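# Flip an upside-down gear back onto the furnace tray

## Task

On the furnace tray there is one gear resting with its domed back facing up. Pick it up, turn it over, and place it back on the tray in an unoccupied spot with its small end facing up, then release it.

## Robot and tools

Robot: two arms, left_arm and right_arm, each ending in a two-finger gripper. The fingers point along the gripper's own +z axis and close along its y axis. The reported hand point, end_effector_position, sits between the finger pads, roughly 1 cm short of the fingertips.

Frame: all poses use one scene frame. Its origin is on the table surface midway between the arms, +x runs out over the table, +z is up, and left_arm is mounted on the +y side. The arm names do not correspond to the left or right of any picture. Printed hand positions can be slightly wrong, more so at long reach, and motions tend to finish a centimetre or more short, usually low.

The row: every motion command uses a row of exactly 16 plain numbers, always covering both arms even if only one moves: x, y, z, qw, qx, qy, qz, opening for left_arm, then the same eight for right_arm. x, y, z are an absolute target in metres for that gripper's end_effector_position; qw, qx, qy, qz are an absolute target orientation (w first) in the scene frame. These are poses, not offsets. Opening runs from -1 (closed) to +1 (fully open, 0.094 m). A target further than 0.6 m from the arm's last reported position along any gripper axis gets the call refused. Each control step, the commanded pose is clipped to within 70 mm and 16 degrees of the measured one; inverse kinematics then favours position over orientation. To hold an orientation steady, keep resending the same quaternion you chose rather than copying the slightly drifted one from the result. For an arm that should stay still, resend its full last-reported pose plus the desired opening every call.

execute_actions, argument actions (a list of zero or one item), optional pictures (boolean):
- Empty list: just returns the current state, with camera images.
- Action: {"rows": [[16 numbers], ...], "steps": n}, 1 to 15 rows, steps up to 15 (default 15, minimum 12). One row per control step (1/30 s); the final row repeats if rows run out.
- Wait: {"steps": n} with n up to 300, counted from the previous result, so your own reply time eats into it.
The result arrives 12 steps before an action finishes; those remaining steps run while you compose the next reply. Afterwards each arm only continues to its last clipped pose, so a distant target may need several actions; check the result and send the rest. A "Hand target" line appears only when nothing is kept back.

move, arguments target (one 16-number row as above) and speed (m/s, 0.002 to 0.5, default 0.25; turning limited to twice that in rad/s): drives both grippers along straight lines to their poses, finishing together, lasting 0.5 to 10 s (cut off at 10 s). Openings are sent when it starts. It does not avoid obstacles or the other arm. Grippers lag, may wander and may overshoot speed near full arm extension. Faster contact hits harder, and aiming past a surface presses harder. The "move:" line reports the ending (done, off_target, moving, held, fault) and any limits: limits=paced means the pose was clipped; limits=held means a check blocked steps and the arm may then jump fast. Each gripper's distance from its pose is also given.

wait, argument seconds (0 to 10): lets the scene run with no new command.

zoom_image, arguments camera (cam_high, cam_low, cam_left_wrist, cam_right_wrist) and region [x0, y0, x1, y1] in that camera's pixels, top-left origin, at most 504 by 504: a closer look at the latest image. cam_high and cam_low are 504x504; wrist cameras are 616x616 fisheye. Calibration data (K, distortion, T_world_to_cam) are provided and may be slightly off.

finished_scene, argument scene (the current scene number): ends and grades the scene irreversibly; do it only once the gear sits flipped and released.

Reading results: each arm's line shows its pose. grip_measured gives finger opening on the command scale (readings may be off by about 1 mm). To grip, command roughly 0.03 below grip_measured; a smaller gap gives a lighter hold. "pose unreachable" means a clearance check altered or blocked that arm's command, and HELD marks steps where this happened. Joint torques are noisy and offset. MOTOR HOT warns from 85 °C; at 100 °C an OVER-TEMPERATURE FAULT makes that arm drop its load and sag, so avoid long holds. Joint limits (rad): waist ±2.880, shoulder 0 to 3.142, elbow 0 to 3.019, wrist pitch -1.693 to 1.571, wrist yaw ±1.571, wrist roll ±2.094.

The simulation keeps running while you think; brief outside tugs on held parts or pushes on loose items can occur. Avoid: dropping or knocking anything off the table, arms colliding or pressing on each other, slamming or pressing hard into the tray, and fast contact. A possible approach is to grasp the gear from above, lift it, rotate the wrist half a turn (or hand it between arms), lower it slowly onto an empty tray spot small end up, and open.

Each tool is called after "Request:" by a JSON object that holds its "name" and its "arguments", one argument or row to a line.

## Session

Request:
{"name": "execute_actions", "arguments": {
  "actions": []
}}

Scene clock: 0.00 s of 6000.00 s.
left_arm: end_effector_position=(+0.3053, +0.3772, +0.2828) grip_measured=+1.000 end_effector_quat_wxyz=(+0.243, -0.620, +0.745, -0.047) | right_arm: end_effector_position=(+0.8380, +0.0634, +0.2849) grip_measured=+1.000 end_effector_quat_wxyz=(+0.620, -0.577, +0.460, -0.266)
Joint positions: left_arm=[-0.18   0.79   0.933 -1.311 -0.306 -1.502  0.094] | right_arm=[ 0.238  2.157  1.888  0.179 -0.097 -1.312  0.094]
Joint velocities: left_arm=[-0.015 -0.005  0.002 -0.007  0.051 -0.007  0.   ] | right_arm=[ 0.005 -0.005 -0.007 -0.012  0.037  0.051  0.   ]
Joint torques (N m, as the arm reports them, + toward a larger angle): no reading
Hand target (left_arm): +0.310, +0.376, +0.294; +0.251, -0.620, +0.741, -0.056
Hand target (right_arm): +0.841, +0.065, +0.299; +0.629, -0.571, +0.453, -0.271

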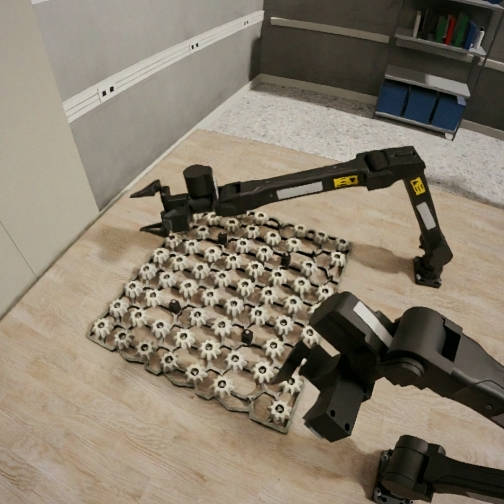

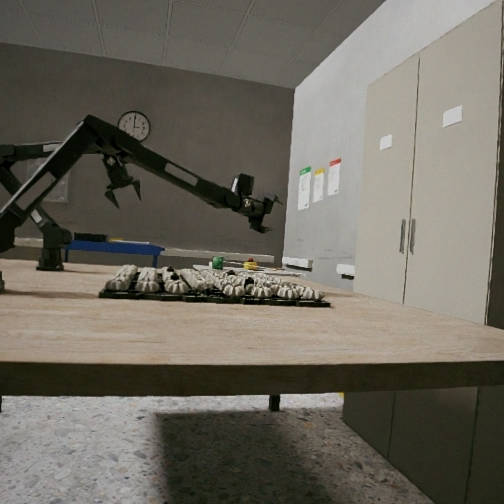

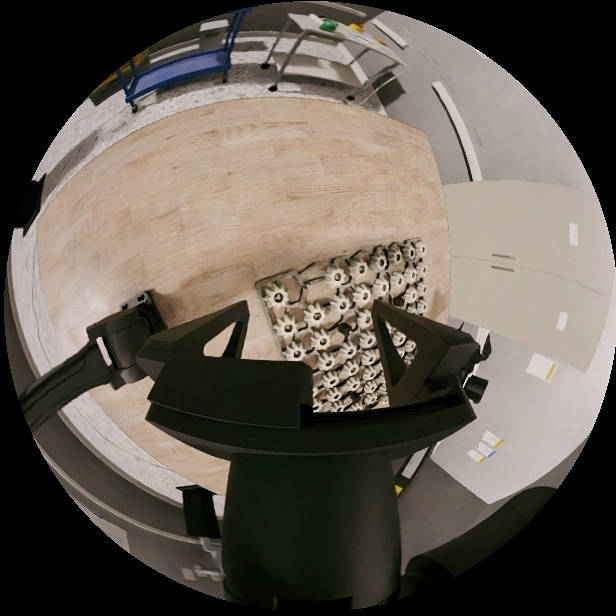

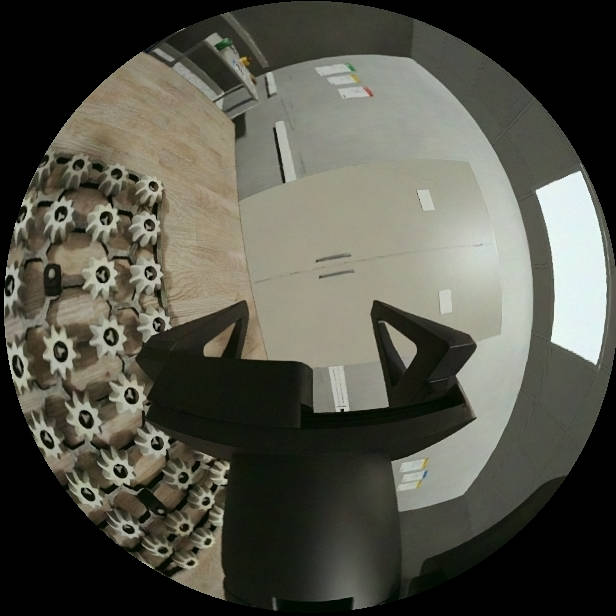

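Request:
{"name": "zoom_image", "arguments": {
  "camera": "cam_high",
  "region": [80, 190, 360, 440]
}}

Region (80, 190, 360, 440) of cam_high's 504x504 image, scaled by 1.800, with more detail than that image has; it fills the top 450 rows of this view, and the rest is white.

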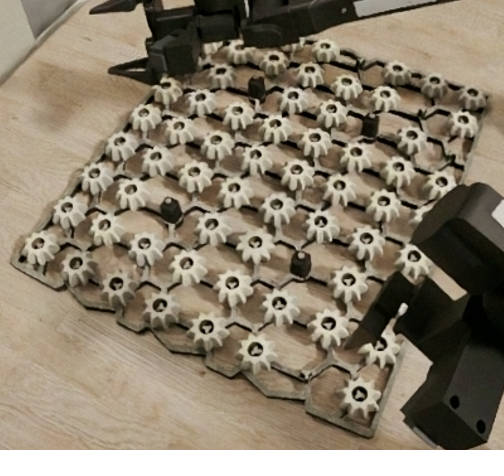

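Request:
{"name": "move", "arguments": {
  "target": [0.2,0.5,0.3,0.243,-0.62,0.745,-0.047,1,0.45,-0.35,0.3,0,0.7071,-0.7071,0,1]
}}

Request:
{"name": "zoom_image", "arguments": {
  "camera": "cam_high",
  "region": [80, 190, 360, 440]
}}

Scene clock: 4.30 s of 6000.00 s.
left_arm: end_effector_position=(+0.2062, +0.5001, +0.3034) grip_measured=+1.000 end_effector_quat_wxyz=(+0.243, -0.626, +0.738, -0.066) | right_arm: end_effector_position=(+0.4487, -0.3436, +0.2787) grip_measured=+1.000 end_effector_quat_wxyz=(-0.014, -0.710, +0.704, +0.010)
Joint positions: left_arm=[ 0.707  0.577  0.909 -1.409  0.131 -0.73   0.094] | right_arm=[-0.256  1.503  1.533 -1.634  0.008 -1.676  0.094]
Joint velocities: left_arm=[-0.005 -0.015 -0.012 -0.037 -0.037  0.007  0.   ] | right_arm=[-0.015 -0.005 -0.002  0.007 -0.007  0.051  0.   ]
Joint torques (N m, as the arm reports them, + toward a larger angle): left_arm=[ 0.03 -1.42  9.15  0.31  0.2   0.05] | right_arm=[  0.26 -15.31   8.68  -0.65  -0.14  -0.24]
Hand target (left_arm): +0.201, +0.496, +0.301; +0.237, -0.624, +0.741, -0.066
Hand target (right_arm): +0.446, -0.347, +0.297; +0.004, +0.711, -0.703, +0.003
Off the commanded pose (left_arm): 0.007 m, 2 deg.
Off the commanded pose (right_arm): 0.022 m, 2 deg.
Kept back: nothing.
move: off_target (right_arm)
camera_calibration (this result's frames):
cam_left_wrist: T_world_to_cam=[[0.890969, -0.196787, 0.409205, -0.213336], [-0.333304, -0.895451, 0.295086, 0.435403], [0.308354, -0.399302, -0.863409, 0.524053], [0, 0, 0, 1]] pos_world=[0.173604, 0.557156, 0.411289]
cam_right_wrist: T_world_to_cam=[[0.999867, 0.00510998, -0.0154767, -0.445015], [0.0131792, -0.812158, 0.583288, -0.443217], [-0.00958895, -0.583415, -0.812118, 0.155017], [0, 0, 0, 1]] pos_world=[0.452283, -0.267249, 0.377527]

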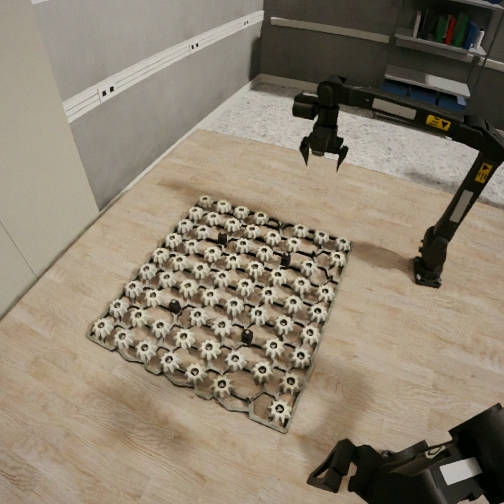

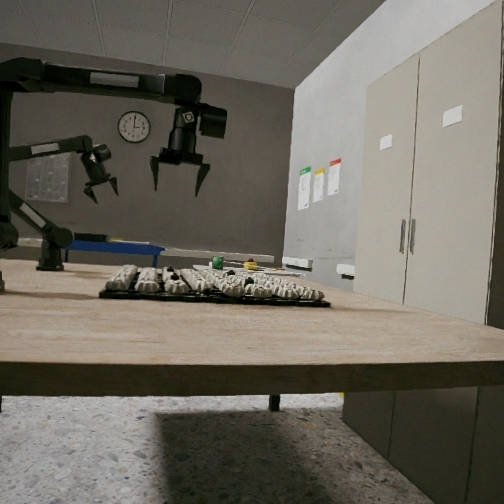

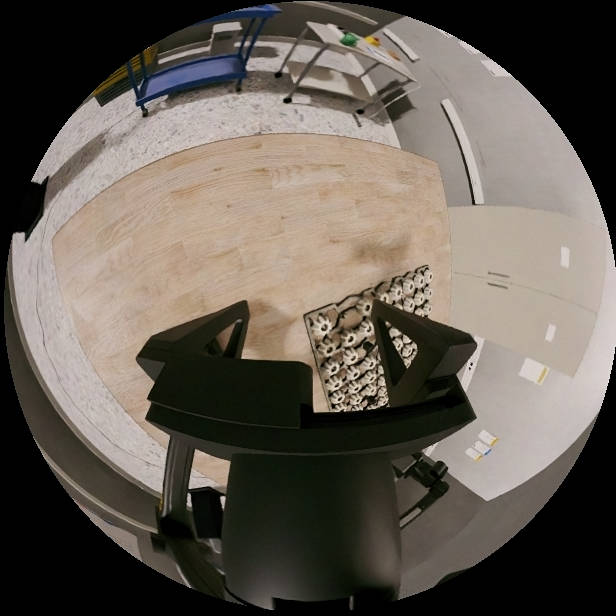

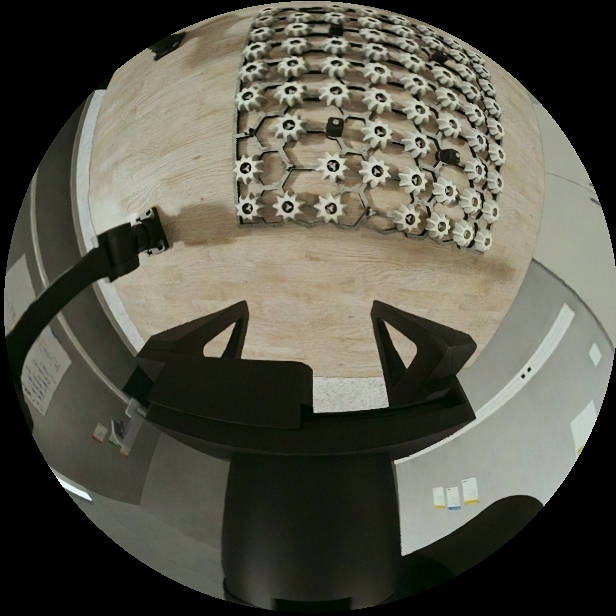

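Region (80, 190, 360, 440) of cam_high's 504x504 image, scaled by 1.800, with more detail than that image has; it fills the top 450 rows of this view, and the rest is white.

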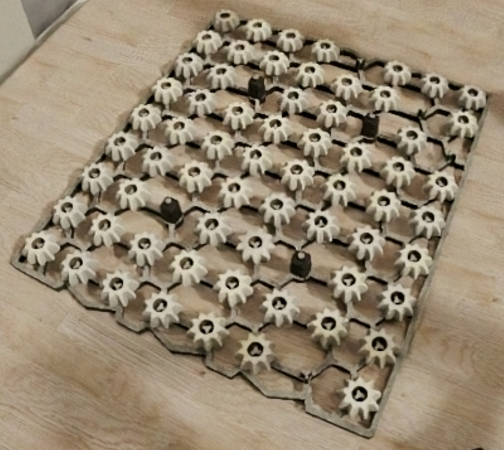

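Request:
{"name": "zoom_image", "arguments": {
  "camera": "cam_high",
  "region": [140, 270, 290, 400]
}}

Request:
{"name": "zoom_image", "arguments": {
  "camera": "cam_low",
  "region": [90, 250, 340, 320]
}}

Region (140, 270, 290, 400) of cam_high's 504x504 image, scaled by 3.360, with more detail than that image has; it fills the top 437 rows of this view, and the rest is white.

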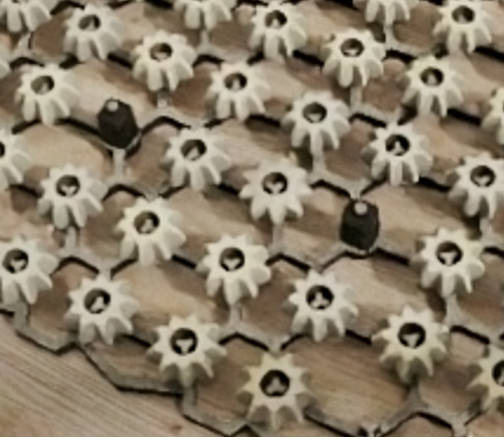

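Region (90, 250, 340, 320) of cam_low's 504x504 image, scaled by 2.016, with more detail than that image has; it fills the top 141 rows of this view, and the rest is white.

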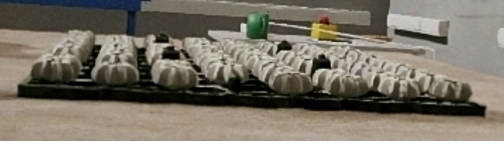

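Request:
{"name": "move", "arguments": {
  "target": [0.543,0.143,0.16,0,0,1,0,0.4,0.45,-0.35,0.3,0,0.7071,-0.7071,0,1]
}}

Scene clock: 8.67 s of 6000.00 s.
left_arm: end_effector_position=(+0.5282, +0.1621, +0.1490) grip_measured=+0.401 end_effector_quat_wxyz=(-0.013, -0.009, +0.999, +0.030) | right_arm: end_effector_position=(+0.4469, -0.3428, +0.2787) grip_measured=+1.000 end_effector_quat_wxyz=(-0.015, -0.710, +0.704, +0.015)
Joint positions: left_arm=[-0.417  1.831  1.608 -1.396 -0.043 -0.433  0.066] | right_arm=[-0.256  1.503  1.533 -1.642  0.004 -1.677  0.094]
Joint velocities: left_arm=[-0.015 -0.015 -0.022  0.002 -0.022  0.037  0.001] | right_arm=[-0.015 -0.005 -0.002  0.007 -0.037 -0.007  0.   ]
Joint torques (N m, as the arm reports them, + toward a larger angle): left_arm=[ -0.5  -20.67  13.46  -0.62   0.09   0.05] | right_arm=[ -0.65 -14.84   9.73  -0.62  -0.41  -0.21]
Hand target (left_arm): +0.541, +0.154, +0.159; -0.006, -0.001, +1.000, +0.024
Hand target (right_arm): +0.449, -0.350, +0.300; +0.000, +0.707, -0.707, +0.000
Off the commanded pose (left_arm): 0.027 m, 4 deg.
Off the commanded pose (right_arm): 0.023 m, 2 deg.
Kept back: nothing.
move: off_target (left_arm, right_arm)
camera_calibration (this result's frames):
cam_left_wrist: T_world_to_cam=[[0.0293889, -0.998051, -0.0550539, 0.150557], [-0.79031, -0.0569233, 0.610057, 0.344162], [-0.612002, 0.0255807, -0.790443, 0.562911], [0, 0, 0, 1]] pos_world=[0.612072, 0.155454, 0.243279]
cam_right_wrist: T_world_to_cam=[[0.999723, 0.00620589, -0.0227125, -0.440753], [0.018228, -0.814586, 0.579756, -0.444711], [-0.0149034, -0.580009, -0.814473, 0.159703], [0, 0, 0, 1]] pos_world=[0.451117, -0.266891, 0.377887]

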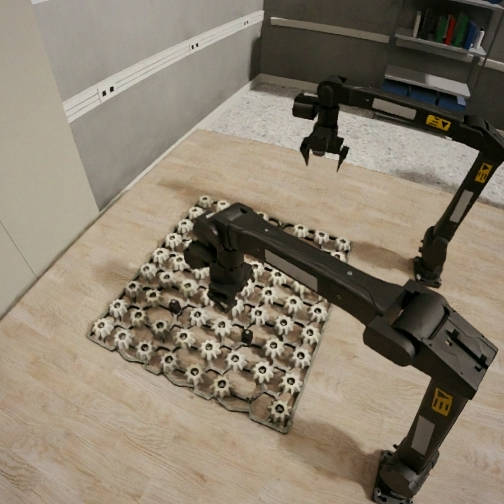

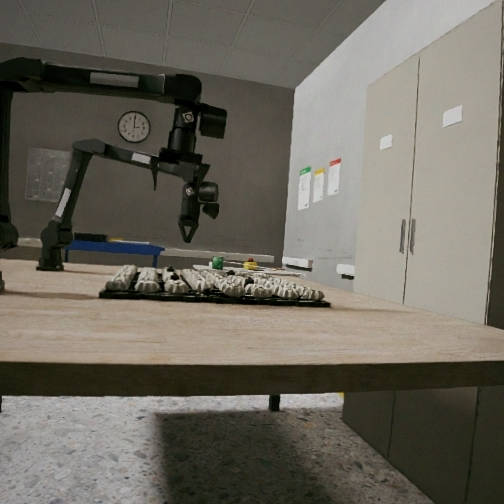

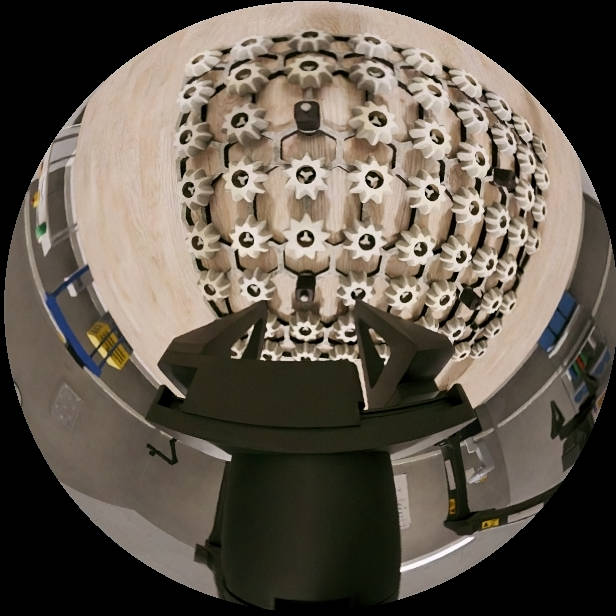

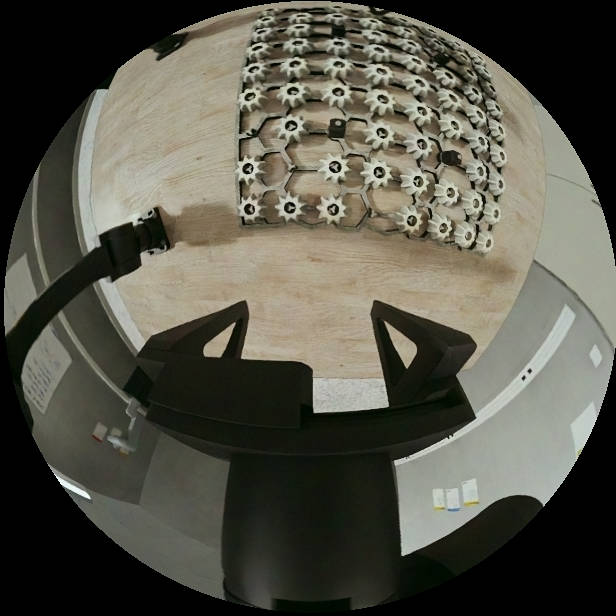

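Request:
{"name": "move", "arguments": {
  "target": [0.56,0.165,0.085,0,0,1,0,0.3,0.45,-0.35,0.3,0,0.7071,-0.7071,0,1],
  "speed": 0.1
}}

Scene clock: 10.33 s of 6000.00 s.
left_arm: end_effector_position=(+0.5569, +0.1640, +0.1028) grip_measured=+0.301 end_effector_quat_wxyz=(+0.008, -0.004, +1.000, -0.002) | right_arm: end_effector_position=(+0.4469, -0.3427, +0.2787) grip_measured=+1.000 end_effector_quat_wxyz=(-0.015, -0.710, +0.704, +0.015)
Joint positions: left_arm=[-0.382  1.89   1.57  -1.235 -0.002 -0.385  0.061] | right_arm=[-0.256  1.503  1.533 -1.642  0.004 -1.677  0.094]
Joint velocities: left_arm=[-0.005 -0.015 -0.012  0.002  0.037 -0.007 -0.001] | right_arm=[-0.005 -0.005 -0.012 -0.002  0.037  0.007  0.   ]
Joint torques (N m, as the arm reports them, + toward a larger angle): left_arm=[  0.24 -20.92   8.08   0.95   0.14   0.07] | right_arm=[ -0.64 -14.95   9.7   -0.57  -0.41  -0.2 ]
Hand target (left_arm): +0.558, +0.166, +0.085; -0.000, +0.000, +1.000, -0.001
Hand target (right_arm): +0.449, -0.350, +0.300; +0.000, +0.707, -0.707, +0.000
Off the commanded pose (left_arm): 0.018 m, 1 deg.
Off the commanded pose (right_arm): 0.023 m, 2 deg.
Kept back: nothing.
move: off_target (left_arm, right_arm)
camera_calibration (this result's frames):
cam_left_wrist: T_world_to_cam=[[0.0184418, -0.999793, 0.00855531, 0.148909], [-0.815724, -0.0100975, 0.578353, 0.40485], [-0.578147, -0.0176447, -0.815742, 0.53474], [0, 0, 0, 1]] pos_world=[0.636658, 0.162402, 0.20079]
cam_right_wrist: T_world_to_cam=[[0.999724, 0.00619885, -0.0226729, -0.440773], [0.0181937, -0.814806, 0.579448, -0.444632], [-0.0148821, -0.5797, -0.814694, 0.159898], [0, 0, 0, 1]] pos_world=[0.451121, -0.266864, 0.377915]

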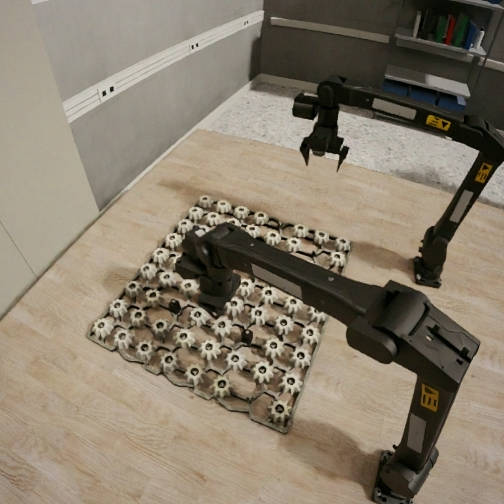

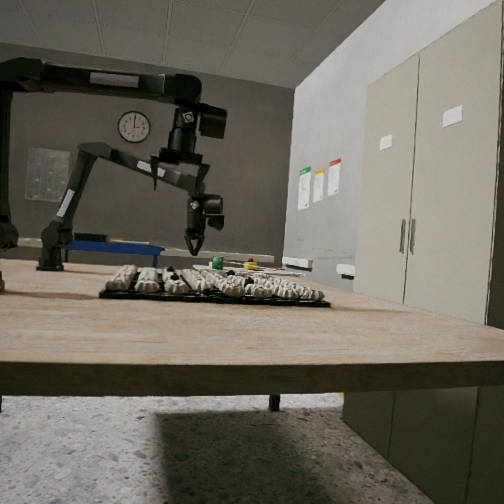

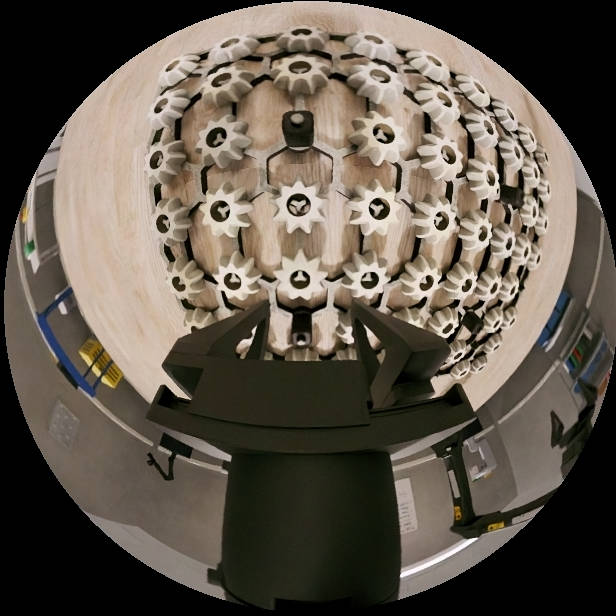

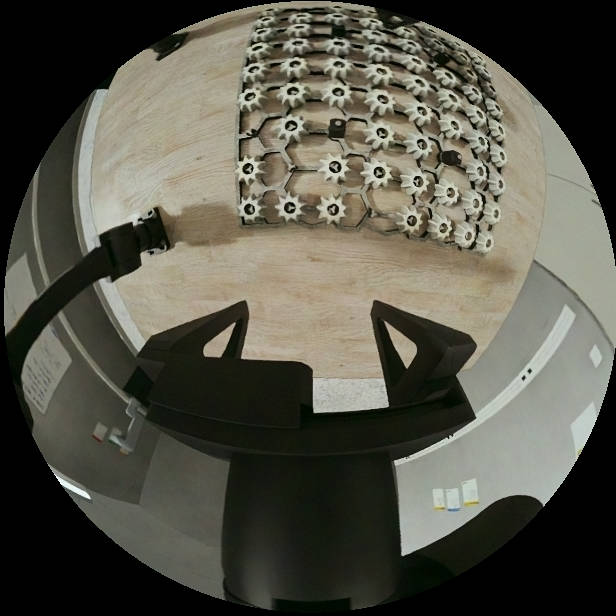

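Request:
{"name": "move", "arguments": {
  "target": [0.557,0.171,0.05,0,0.38,0.925,0,0.4,0.45,-0.35,0.3,0,0.7071,-0.7071,0,1],
  "speed": 0.1
}}

Scene clock: 15.07 s of 6000.00 s.
left_arm: end_effector_position=(+0.5561, +0.1664, +0.0751) grip_measured=+0.399 end_effector_quat_wxyz=(+0.014, +0.377, +0.926, +0.001) | right_arm: end_effector_position=(+0.4469, -0.3427, +0.2787) grip_measured=+1.000 end_effector_quat_wxyz=(-0.015, -0.710, +0.704, +0.015)
Joint positions: left_arm=[-0.378  1.903  1.513 -1.151 -0.002  0.399  0.066] | right_arm=[-0.256  1.503  1.533 -1.642  0.004 -1.677  0.094]
Joint velocities: left_arm=[-0.024 -0.015  0.007  0.017 -0.037 -0.022 -0.001] | right_arm=[-0.005  0.005 -0.017  0.007 -0.066 -0.037  0.   ]
Joint torques (N m, as the arm reports them, + toward a larger angle): left_arm=[  0.46 -19.98   7.55   0.98   0.17   0.04] | right_arm=[ -0.65 -14.88   9.77  -0.61  -0.38  -0.2 ]
Hand target (left_arm): +0.555, +0.172, +0.051; -0.000, +0.380, +0.925, -0.000
Hand target (right_arm): +0.449, -0.350, +0.300; +0.000, +0.707, -0.707, +0.000
Off the commanded pose (left_arm): 0.026 m, 2 deg.
Off the commanded pose (right_arm): 0.023 m, 2 deg.
Kept back: nothing.
move: off_target (left_arm, right_arm)
camera_calibration (this result's frames):
cam_left_wrist: T_world_to_cam=[[-0.690542, -0.723244, -0.00839801, 0.501094], [-0.597559, 0.563921, 0.570014, 0.203978], [-0.407523, 0.398637, -0.821592, 0.348002], [0, 0, 0, 1]] pos_world=[0.609734, 0.108659, 0.173853]
cam_right_wrist: T_world_to_cam=[[0.999724, 0.00619885, -0.0226729, -0.440773], [0.0181937, -0.814806, 0.579448, -0.444632], [-0.0148821, -0.5797, -0.814694, 0.159898], [0, 0, 0, 1]] pos_world=[0.451121, -0.266864, 0.377915]

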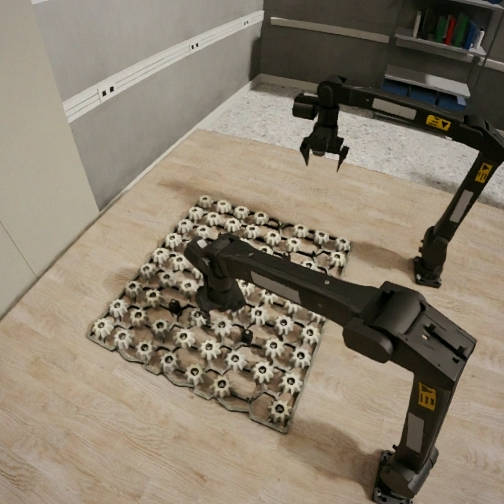

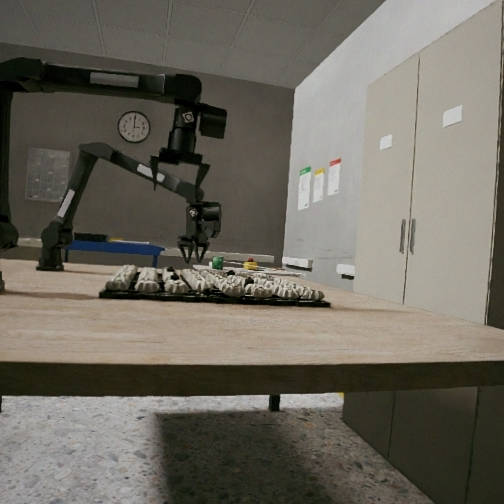

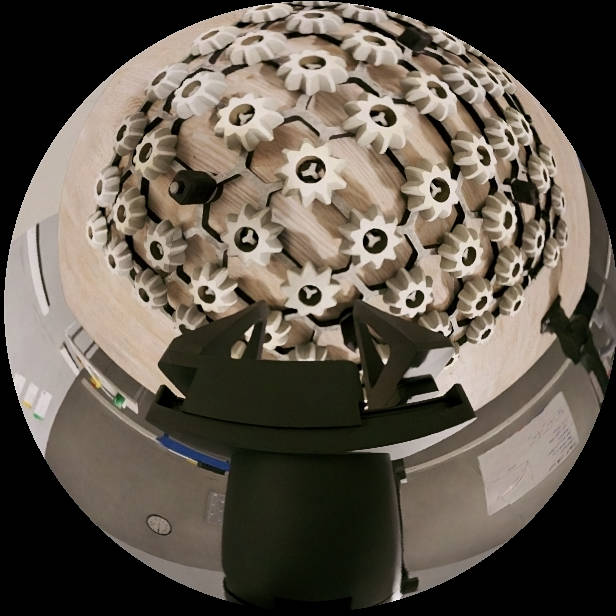

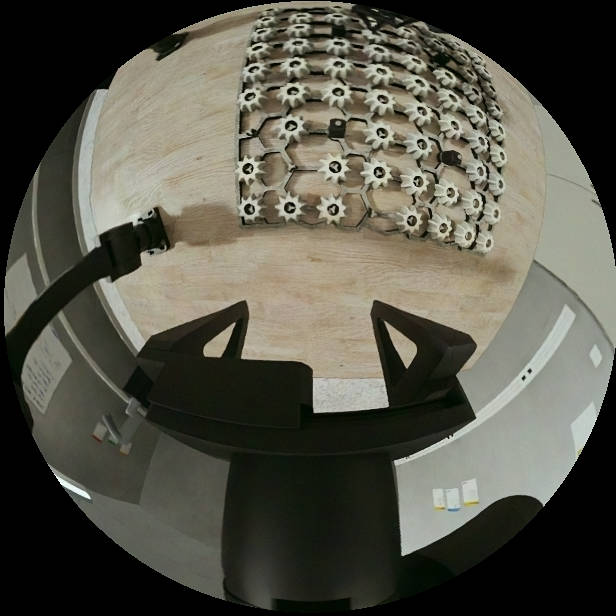

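Request:
{"name": "move", "arguments": {
  "target": [0.553,0.171,0.012,0,0.38,0.925,0,0.4,0.45,-0.35,0.3,0,0.7071,-0.7071,0,1],
  "speed": 0.04
}}

Scene clock: 17.30 s of 6000.00 s.
left_arm: end_effector_position=(+0.5535, +0.1674, +0.0356) grip_measured=+0.399 end_effector_quat_wxyz=(+0.013, +0.378, +0.926, +0.001) | right_arm: end_effector_position=(+0.4469, -0.3427, +0.2787) grip_measured=+1.000 end_effector_quat_wxyz=(-0.015, -0.710, +0.704, +0.015)
Joint positions: left_arm=[-0.378  1.942  1.459 -1.062 -0.002  0.402  0.066] | right_arm=[-0.256  1.503  1.533 -1.642  0.004 -1.677  0.094]
Joint velocities: left_arm=[-0.015 -0.015 -0.002  0.012 -0.022  0.022 -0.001] | right_arm=[-0.005 -0.015 -0.007 -0.002 -0.037  0.007  0.   ]
Joint torques (N m, as the arm reports them, + toward a larger angle): left_arm=[  0.37 -20.09   7.35   0.82   0.15   0.02] | right_arm=[ -0.18 -14.71   9.8   -0.55  -0.4   -0.23]
Hand target (left_arm): +0.551, +0.172, +0.013; +0.000, +0.380, +0.925, -0.000
Hand target (right_arm): +0.449, -0.350, +0.300; +0.000, +0.707, -0.707, +0.000
Off the commanded pose (left_arm): 0.024 m, 1 deg.
Off the commanded pose (right_arm): 0.023 m, 2 deg.
Kept back: nothing.
move: off_target (left_arm, right_arm)
camera_calibration (this result's frames):
cam_left_wrist: T_world_to_cam=[[-0.692217, -0.721653, -0.00729591, 0.500347], [-0.594656, 0.564613, 0.57236, 0.222609], [-0.408926, 0.400536, -0.81997, 0.314491], [0, 0, 0, 1]] pos_world=[0.607328, 0.109423, 0.134111]
cam_right_wrist: T_world_to_cam=[[0.999724, 0.00619885, -0.0226729, -0.440773], [0.0181937, -0.814806, 0.579448, -0.444632], [-0.0148821, -0.5797, -0.814694, 0.159898], [0, 0, 0, 1]] pos_world=[0.451121, -0.266864, 0.377915]

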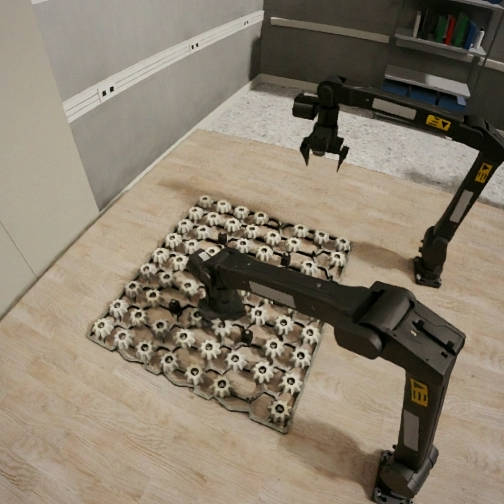

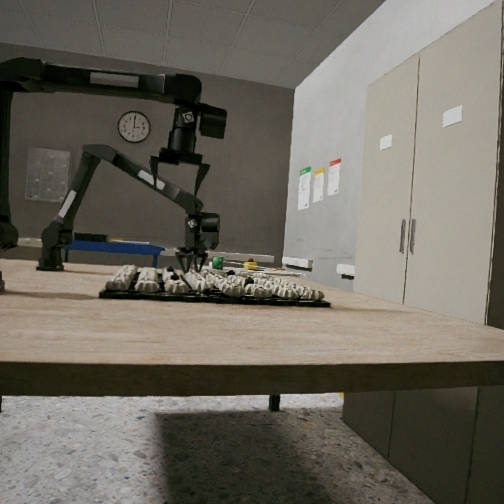

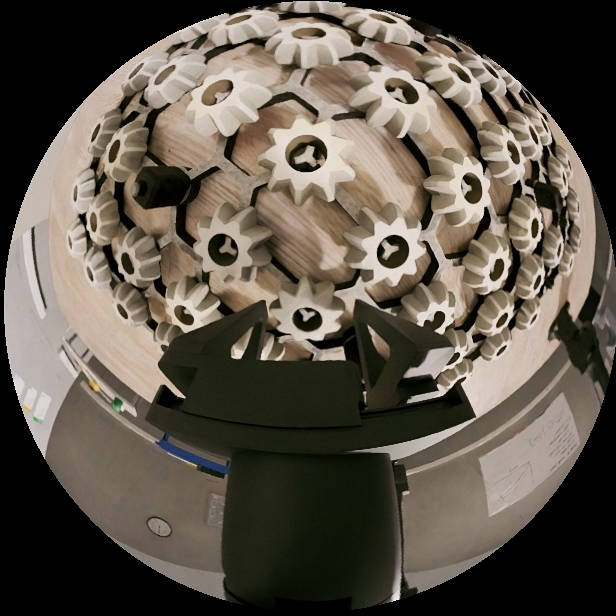

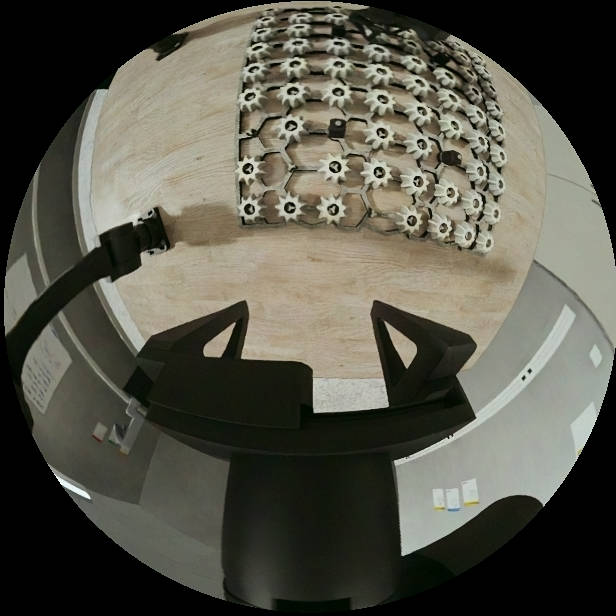

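Request:
{"name": "move", "arguments": {
  "target": [0.552,0.172,0.002,0,0.38,0.925,0,0.4,0.45,-0.35,0.3,0,0.7071,-0.7071,0,1],
  "speed": 0.03
}}

Request:
{"name": "execute_actions", "arguments": {
  "actions": [
    {"rows":[[0.552,0.172,0.002,0,0.38,0.925,0,0.0,0.45,-0.35,0.3,0,0.7071,-0.7071,0,1]]}
  ]
}}

Request:
{"name": "wait", "arguments": {
  "seconds": 0.7
}}

Scene clock: 19.10 s of 6000.00 s.
left_arm: end_effector_position=(+0.5535, +0.1674, +0.0253) grip_measured=+0.399 end_effector_quat_wxyz=(+0.013, +0.378, +0.926, +0.001) | right_arm: end_effector_position=(+0.4469, -0.3427, +0.2787) grip_measured=+1.000 end_effector_quat_wxyz=(-0.015, -0.710, +0.704, +0.015)
Joint positions: left_arm=[-0.378  1.955  1.449 -1.039 -0.002  0.402  0.066] | right_arm=[-0.256  1.503  1.533 -1.642  0.004 -1.677  0.094]
Joint velocities: left_arm=[0.005 0.005 0.007 0.022 0.037 0.007 0.001] | right_arm=[ 0.005 -0.015  0.002  0.022  0.022 -0.007  0.   ]
Joint torques (N m, as the arm reports them, + toward a larger angle): left_arm=[  0.22 -20.21   7.21   0.97   0.16   0.02] | right_arm=[ -0.59 -15.14   9.82  -0.61  -0.4   -0.21]
Hand target (left_arm): +0.550, +0.172, +0.003; -0.000, +0.380, +0.925, -0.000
Hand target (right_arm): +0.449, -0.350, +0.300; +0.000, +0.707, -0.707, +0.000
Off the commanded pose (left_arm): 0.024 m, 1 deg.
Off the commanded pose (right_arm): 0.023 m, 2 deg.
Kept back: nothing.
move: off_target (left_arm, right_arm)
camera_calibration (this result's frames):
cam_left_wrist: T_world_to_cam=[[-0.692217, -0.721653, -0.00729591, 0.500259], [-0.594656, 0.564613, 0.57236, 0.228451], [-0.408926, 0.400536, -0.81997, 0.30607], [0, 0, 0, 1]] pos_world=[0.607298, 0.109435, 0.123862]
cam_right_wrist: T_world_to_cam=[[0.999724, 0.00619885, -0.0226729, -0.440773], [0.0181937, -0.814806, 0.579448, -0.444632], [-0.0148821, -0.5797, -0.814694, 0.159898], [0, 0, 0, 1]] pos_world=[0.451121, -0.266864, 0.377915]

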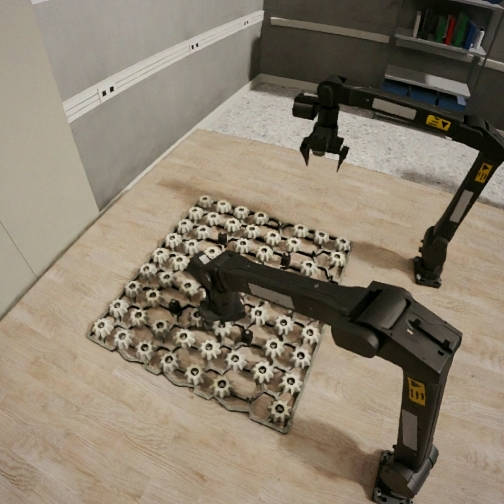

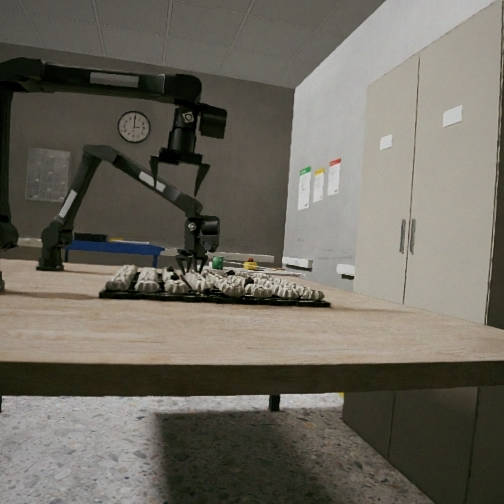

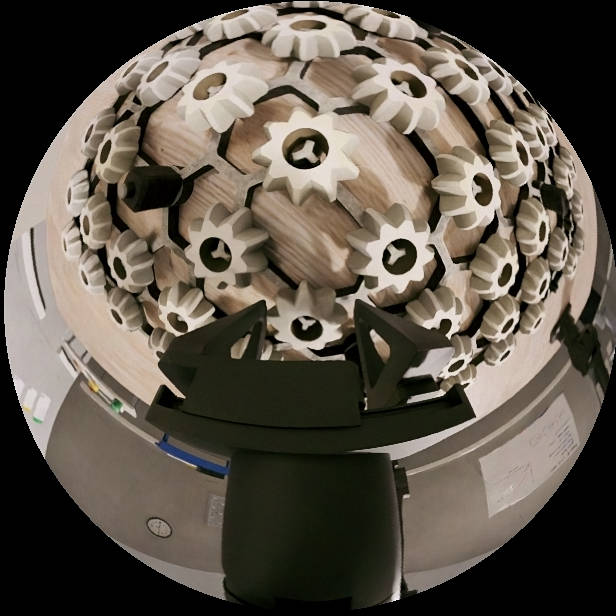

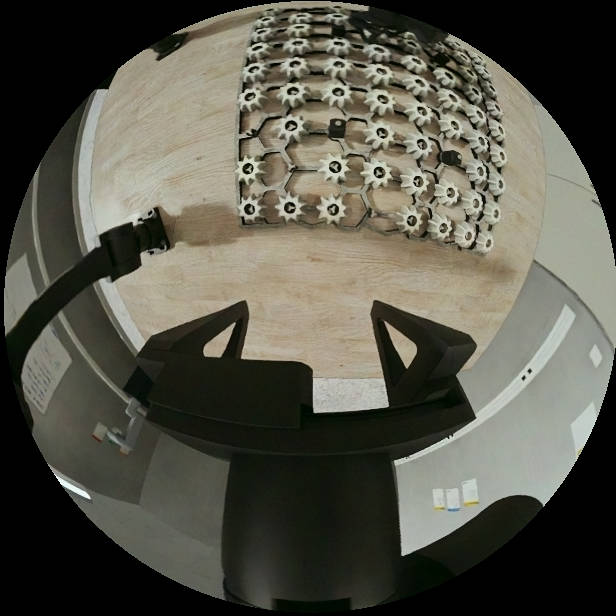

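Scene clock: 19.20 s of 6000.00 s.
left_arm: end_effector_position=(+0.5549, +0.1684, +0.0254) grip_measured=+0.189 end_effector_quat_wxyz=(+0.015, +0.377, +0.926, +0.002) | right_arm: end_effector_position=(+0.4469, -0.3427, +0.2787) grip_measured=+1.000 end_effector_quat_wxyz=(-0.015, -0.710, +0.704, +0.015)
Joint positions: left_arm=[-0.376  1.955  1.449 -1.035 -0.003  0.402  0.056] | right_arm=[-0.256  1.503  1.533 -1.642  0.004 -1.677  0.094]
Joint velocities: left_arm=[ 0.005 -0.015 -0.012  0.002 -0.051  0.007  0.02 ] | right_arm=[-0.015 -0.015 -0.007  0.012 -0.051 -0.007  0.   ]
Joint torques (N m, as the arm reports them, + toward a larger angle): left_arm=[  0.29 -19.73   7.37   0.77   0.19   0.03] | right_arm=[ -0.52 -15.16   9.76  -0.52  -0.39  -0.2 ]
Steps of this call (steps 1 to 3: the first 3 steps of this action). Readings (end_effector_position):
1: left_arm (+0.5540, +0.1678, +0.0253) | right_arm (+0.4469, -0.3427, +0.2787)
2: left_arm (+0.5549, +0.1684, +0.0254) | right_arm (+0.4469, -0.3427, +0.2787)
3: the state above

Scene clock: 20.30 s of 6000.00 s.
left_arm: end_effector_position=(+0.5550, +0.1684, +0.0254) grip_measured=+0.203 end_effector_quat_wxyz=(+0.015, +0.378, +0.926, +0.002) | right_arm: end_effector_position=(+0.4469, -0.3427, +0.2787) grip_measured=+1.000 end_effector_quat_wxyz=(-0.015, -0.710, +0.704, +0.015)
Joint positions: left_arm=[-0.376  1.955  1.449 -1.035 -0.003  0.402  0.057] | right_arm=[-0.256  1.503  1.533 -1.642  0.004 -1.677  0.094]
Joint velocities: left_arm=[-0.005 -0.005 -0.002 -0.002  0.037 -0.022 -0.   ] | right_arm=[-0.005  0.005  0.007  0.007 -0.037 -0.037  0.   ]
Joint torques (N m, as the arm reports them, + toward a larger angle): left_arm=[  0.14 -20.18   7.32   0.83   0.18   0.02] | right_arm=[ -0.58 -14.91   9.69  -0.58  -0.41  -0.23]
Hand target (left_arm): +0.551, +0.172, +0.003; +0.000, +0.380, +0.925, -0.000
Hand target (right_arm): +0.449, -0.350, +0.300; +0.000, +0.707, -0.707, +0.000
Off the commanded pose (left_arm): 0.024 m, 2 deg.
Off the commanded pose (right_arm): 0.023 m, 2 deg.
Kept back: nothing.
Steps of this call (steps 1 to 12: the last 12 steps of your previous action; steps 13 to 33: nothing new was sent). Readings (end_effector_position):
1: left_arm (+0.5550, +0.1684, +0.0254) | right_arm (+0.4469, -0.3427, +0.2787)
2: left_arm (+0.5550, +0.1684, +0.0254) | right_arm (+0.4469, -0.3427, +0.2787)
4: left_arm (+0.5550, +0.1684, +0.0254) | right_arm (+0.4469, -0.3427, +0.2787)
8: left_arm (+0.5550, +0.1684, +0.0254) | right_arm (+0.4469, -0.3427, +0.2787)
33: the state above
camera_calibration (this result's frames):
cam_left_wrist: T_world_to_cam=[[-0.691064, -0.72273, -0.00961738, 0.501575], [-0.597922, 0.564147, 0.56941, 0.230742], [-0.406104, 0.399249, -0.821997, 0.305019], [0, 0, 0, 1]] pos_world=[0.608456, 0.110553, 0.124161]
cam_right_wrist: T_world_to_cam=[[0.999724, 0.00619885, -0.0226729, -0.440773], [0.0181937, -0.814806, 0.579448, -0.444632], [-0.0148821, -0.5797, -0.814694, 0.159898], [0, 0, 0, 1]] pos_world=[0.451121, -0.266864, 0.377915]

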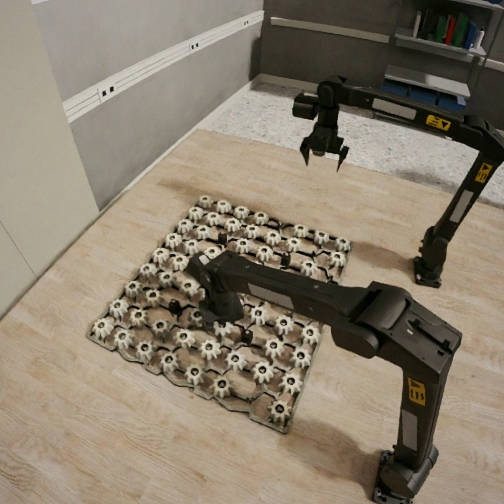

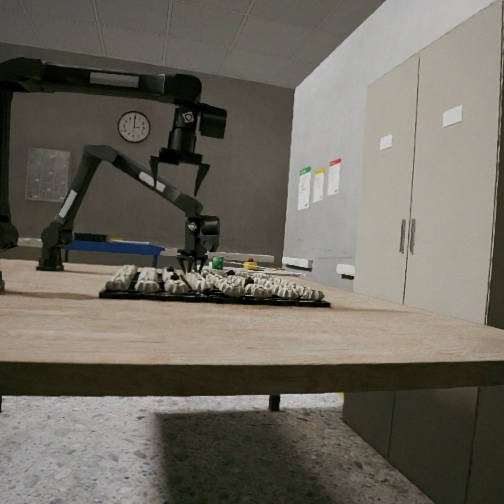

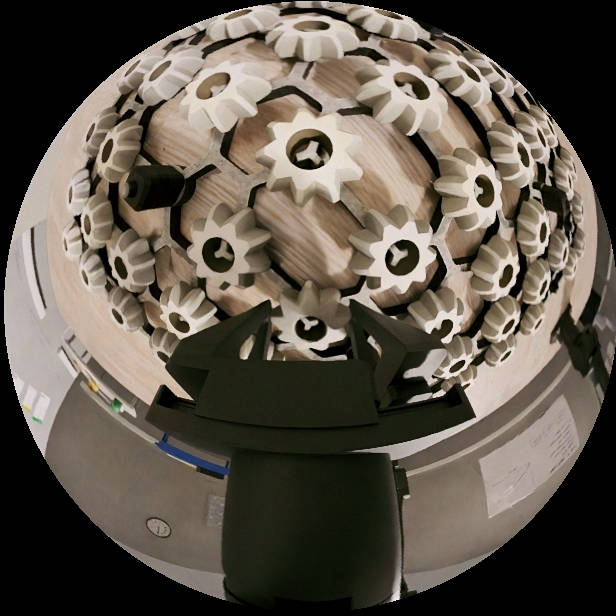

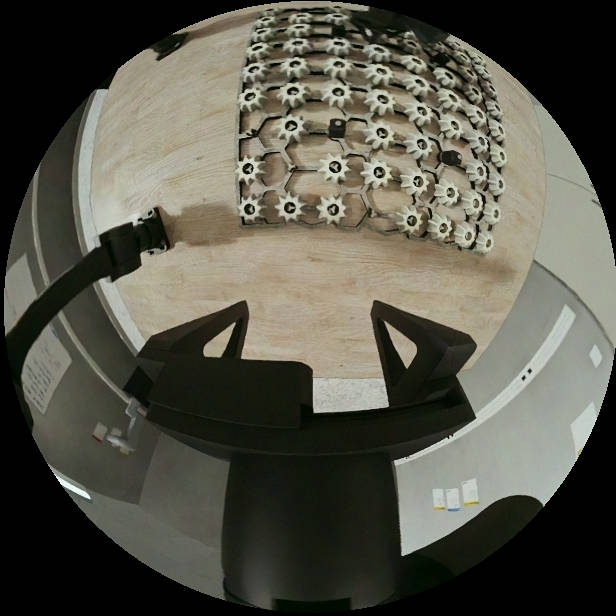

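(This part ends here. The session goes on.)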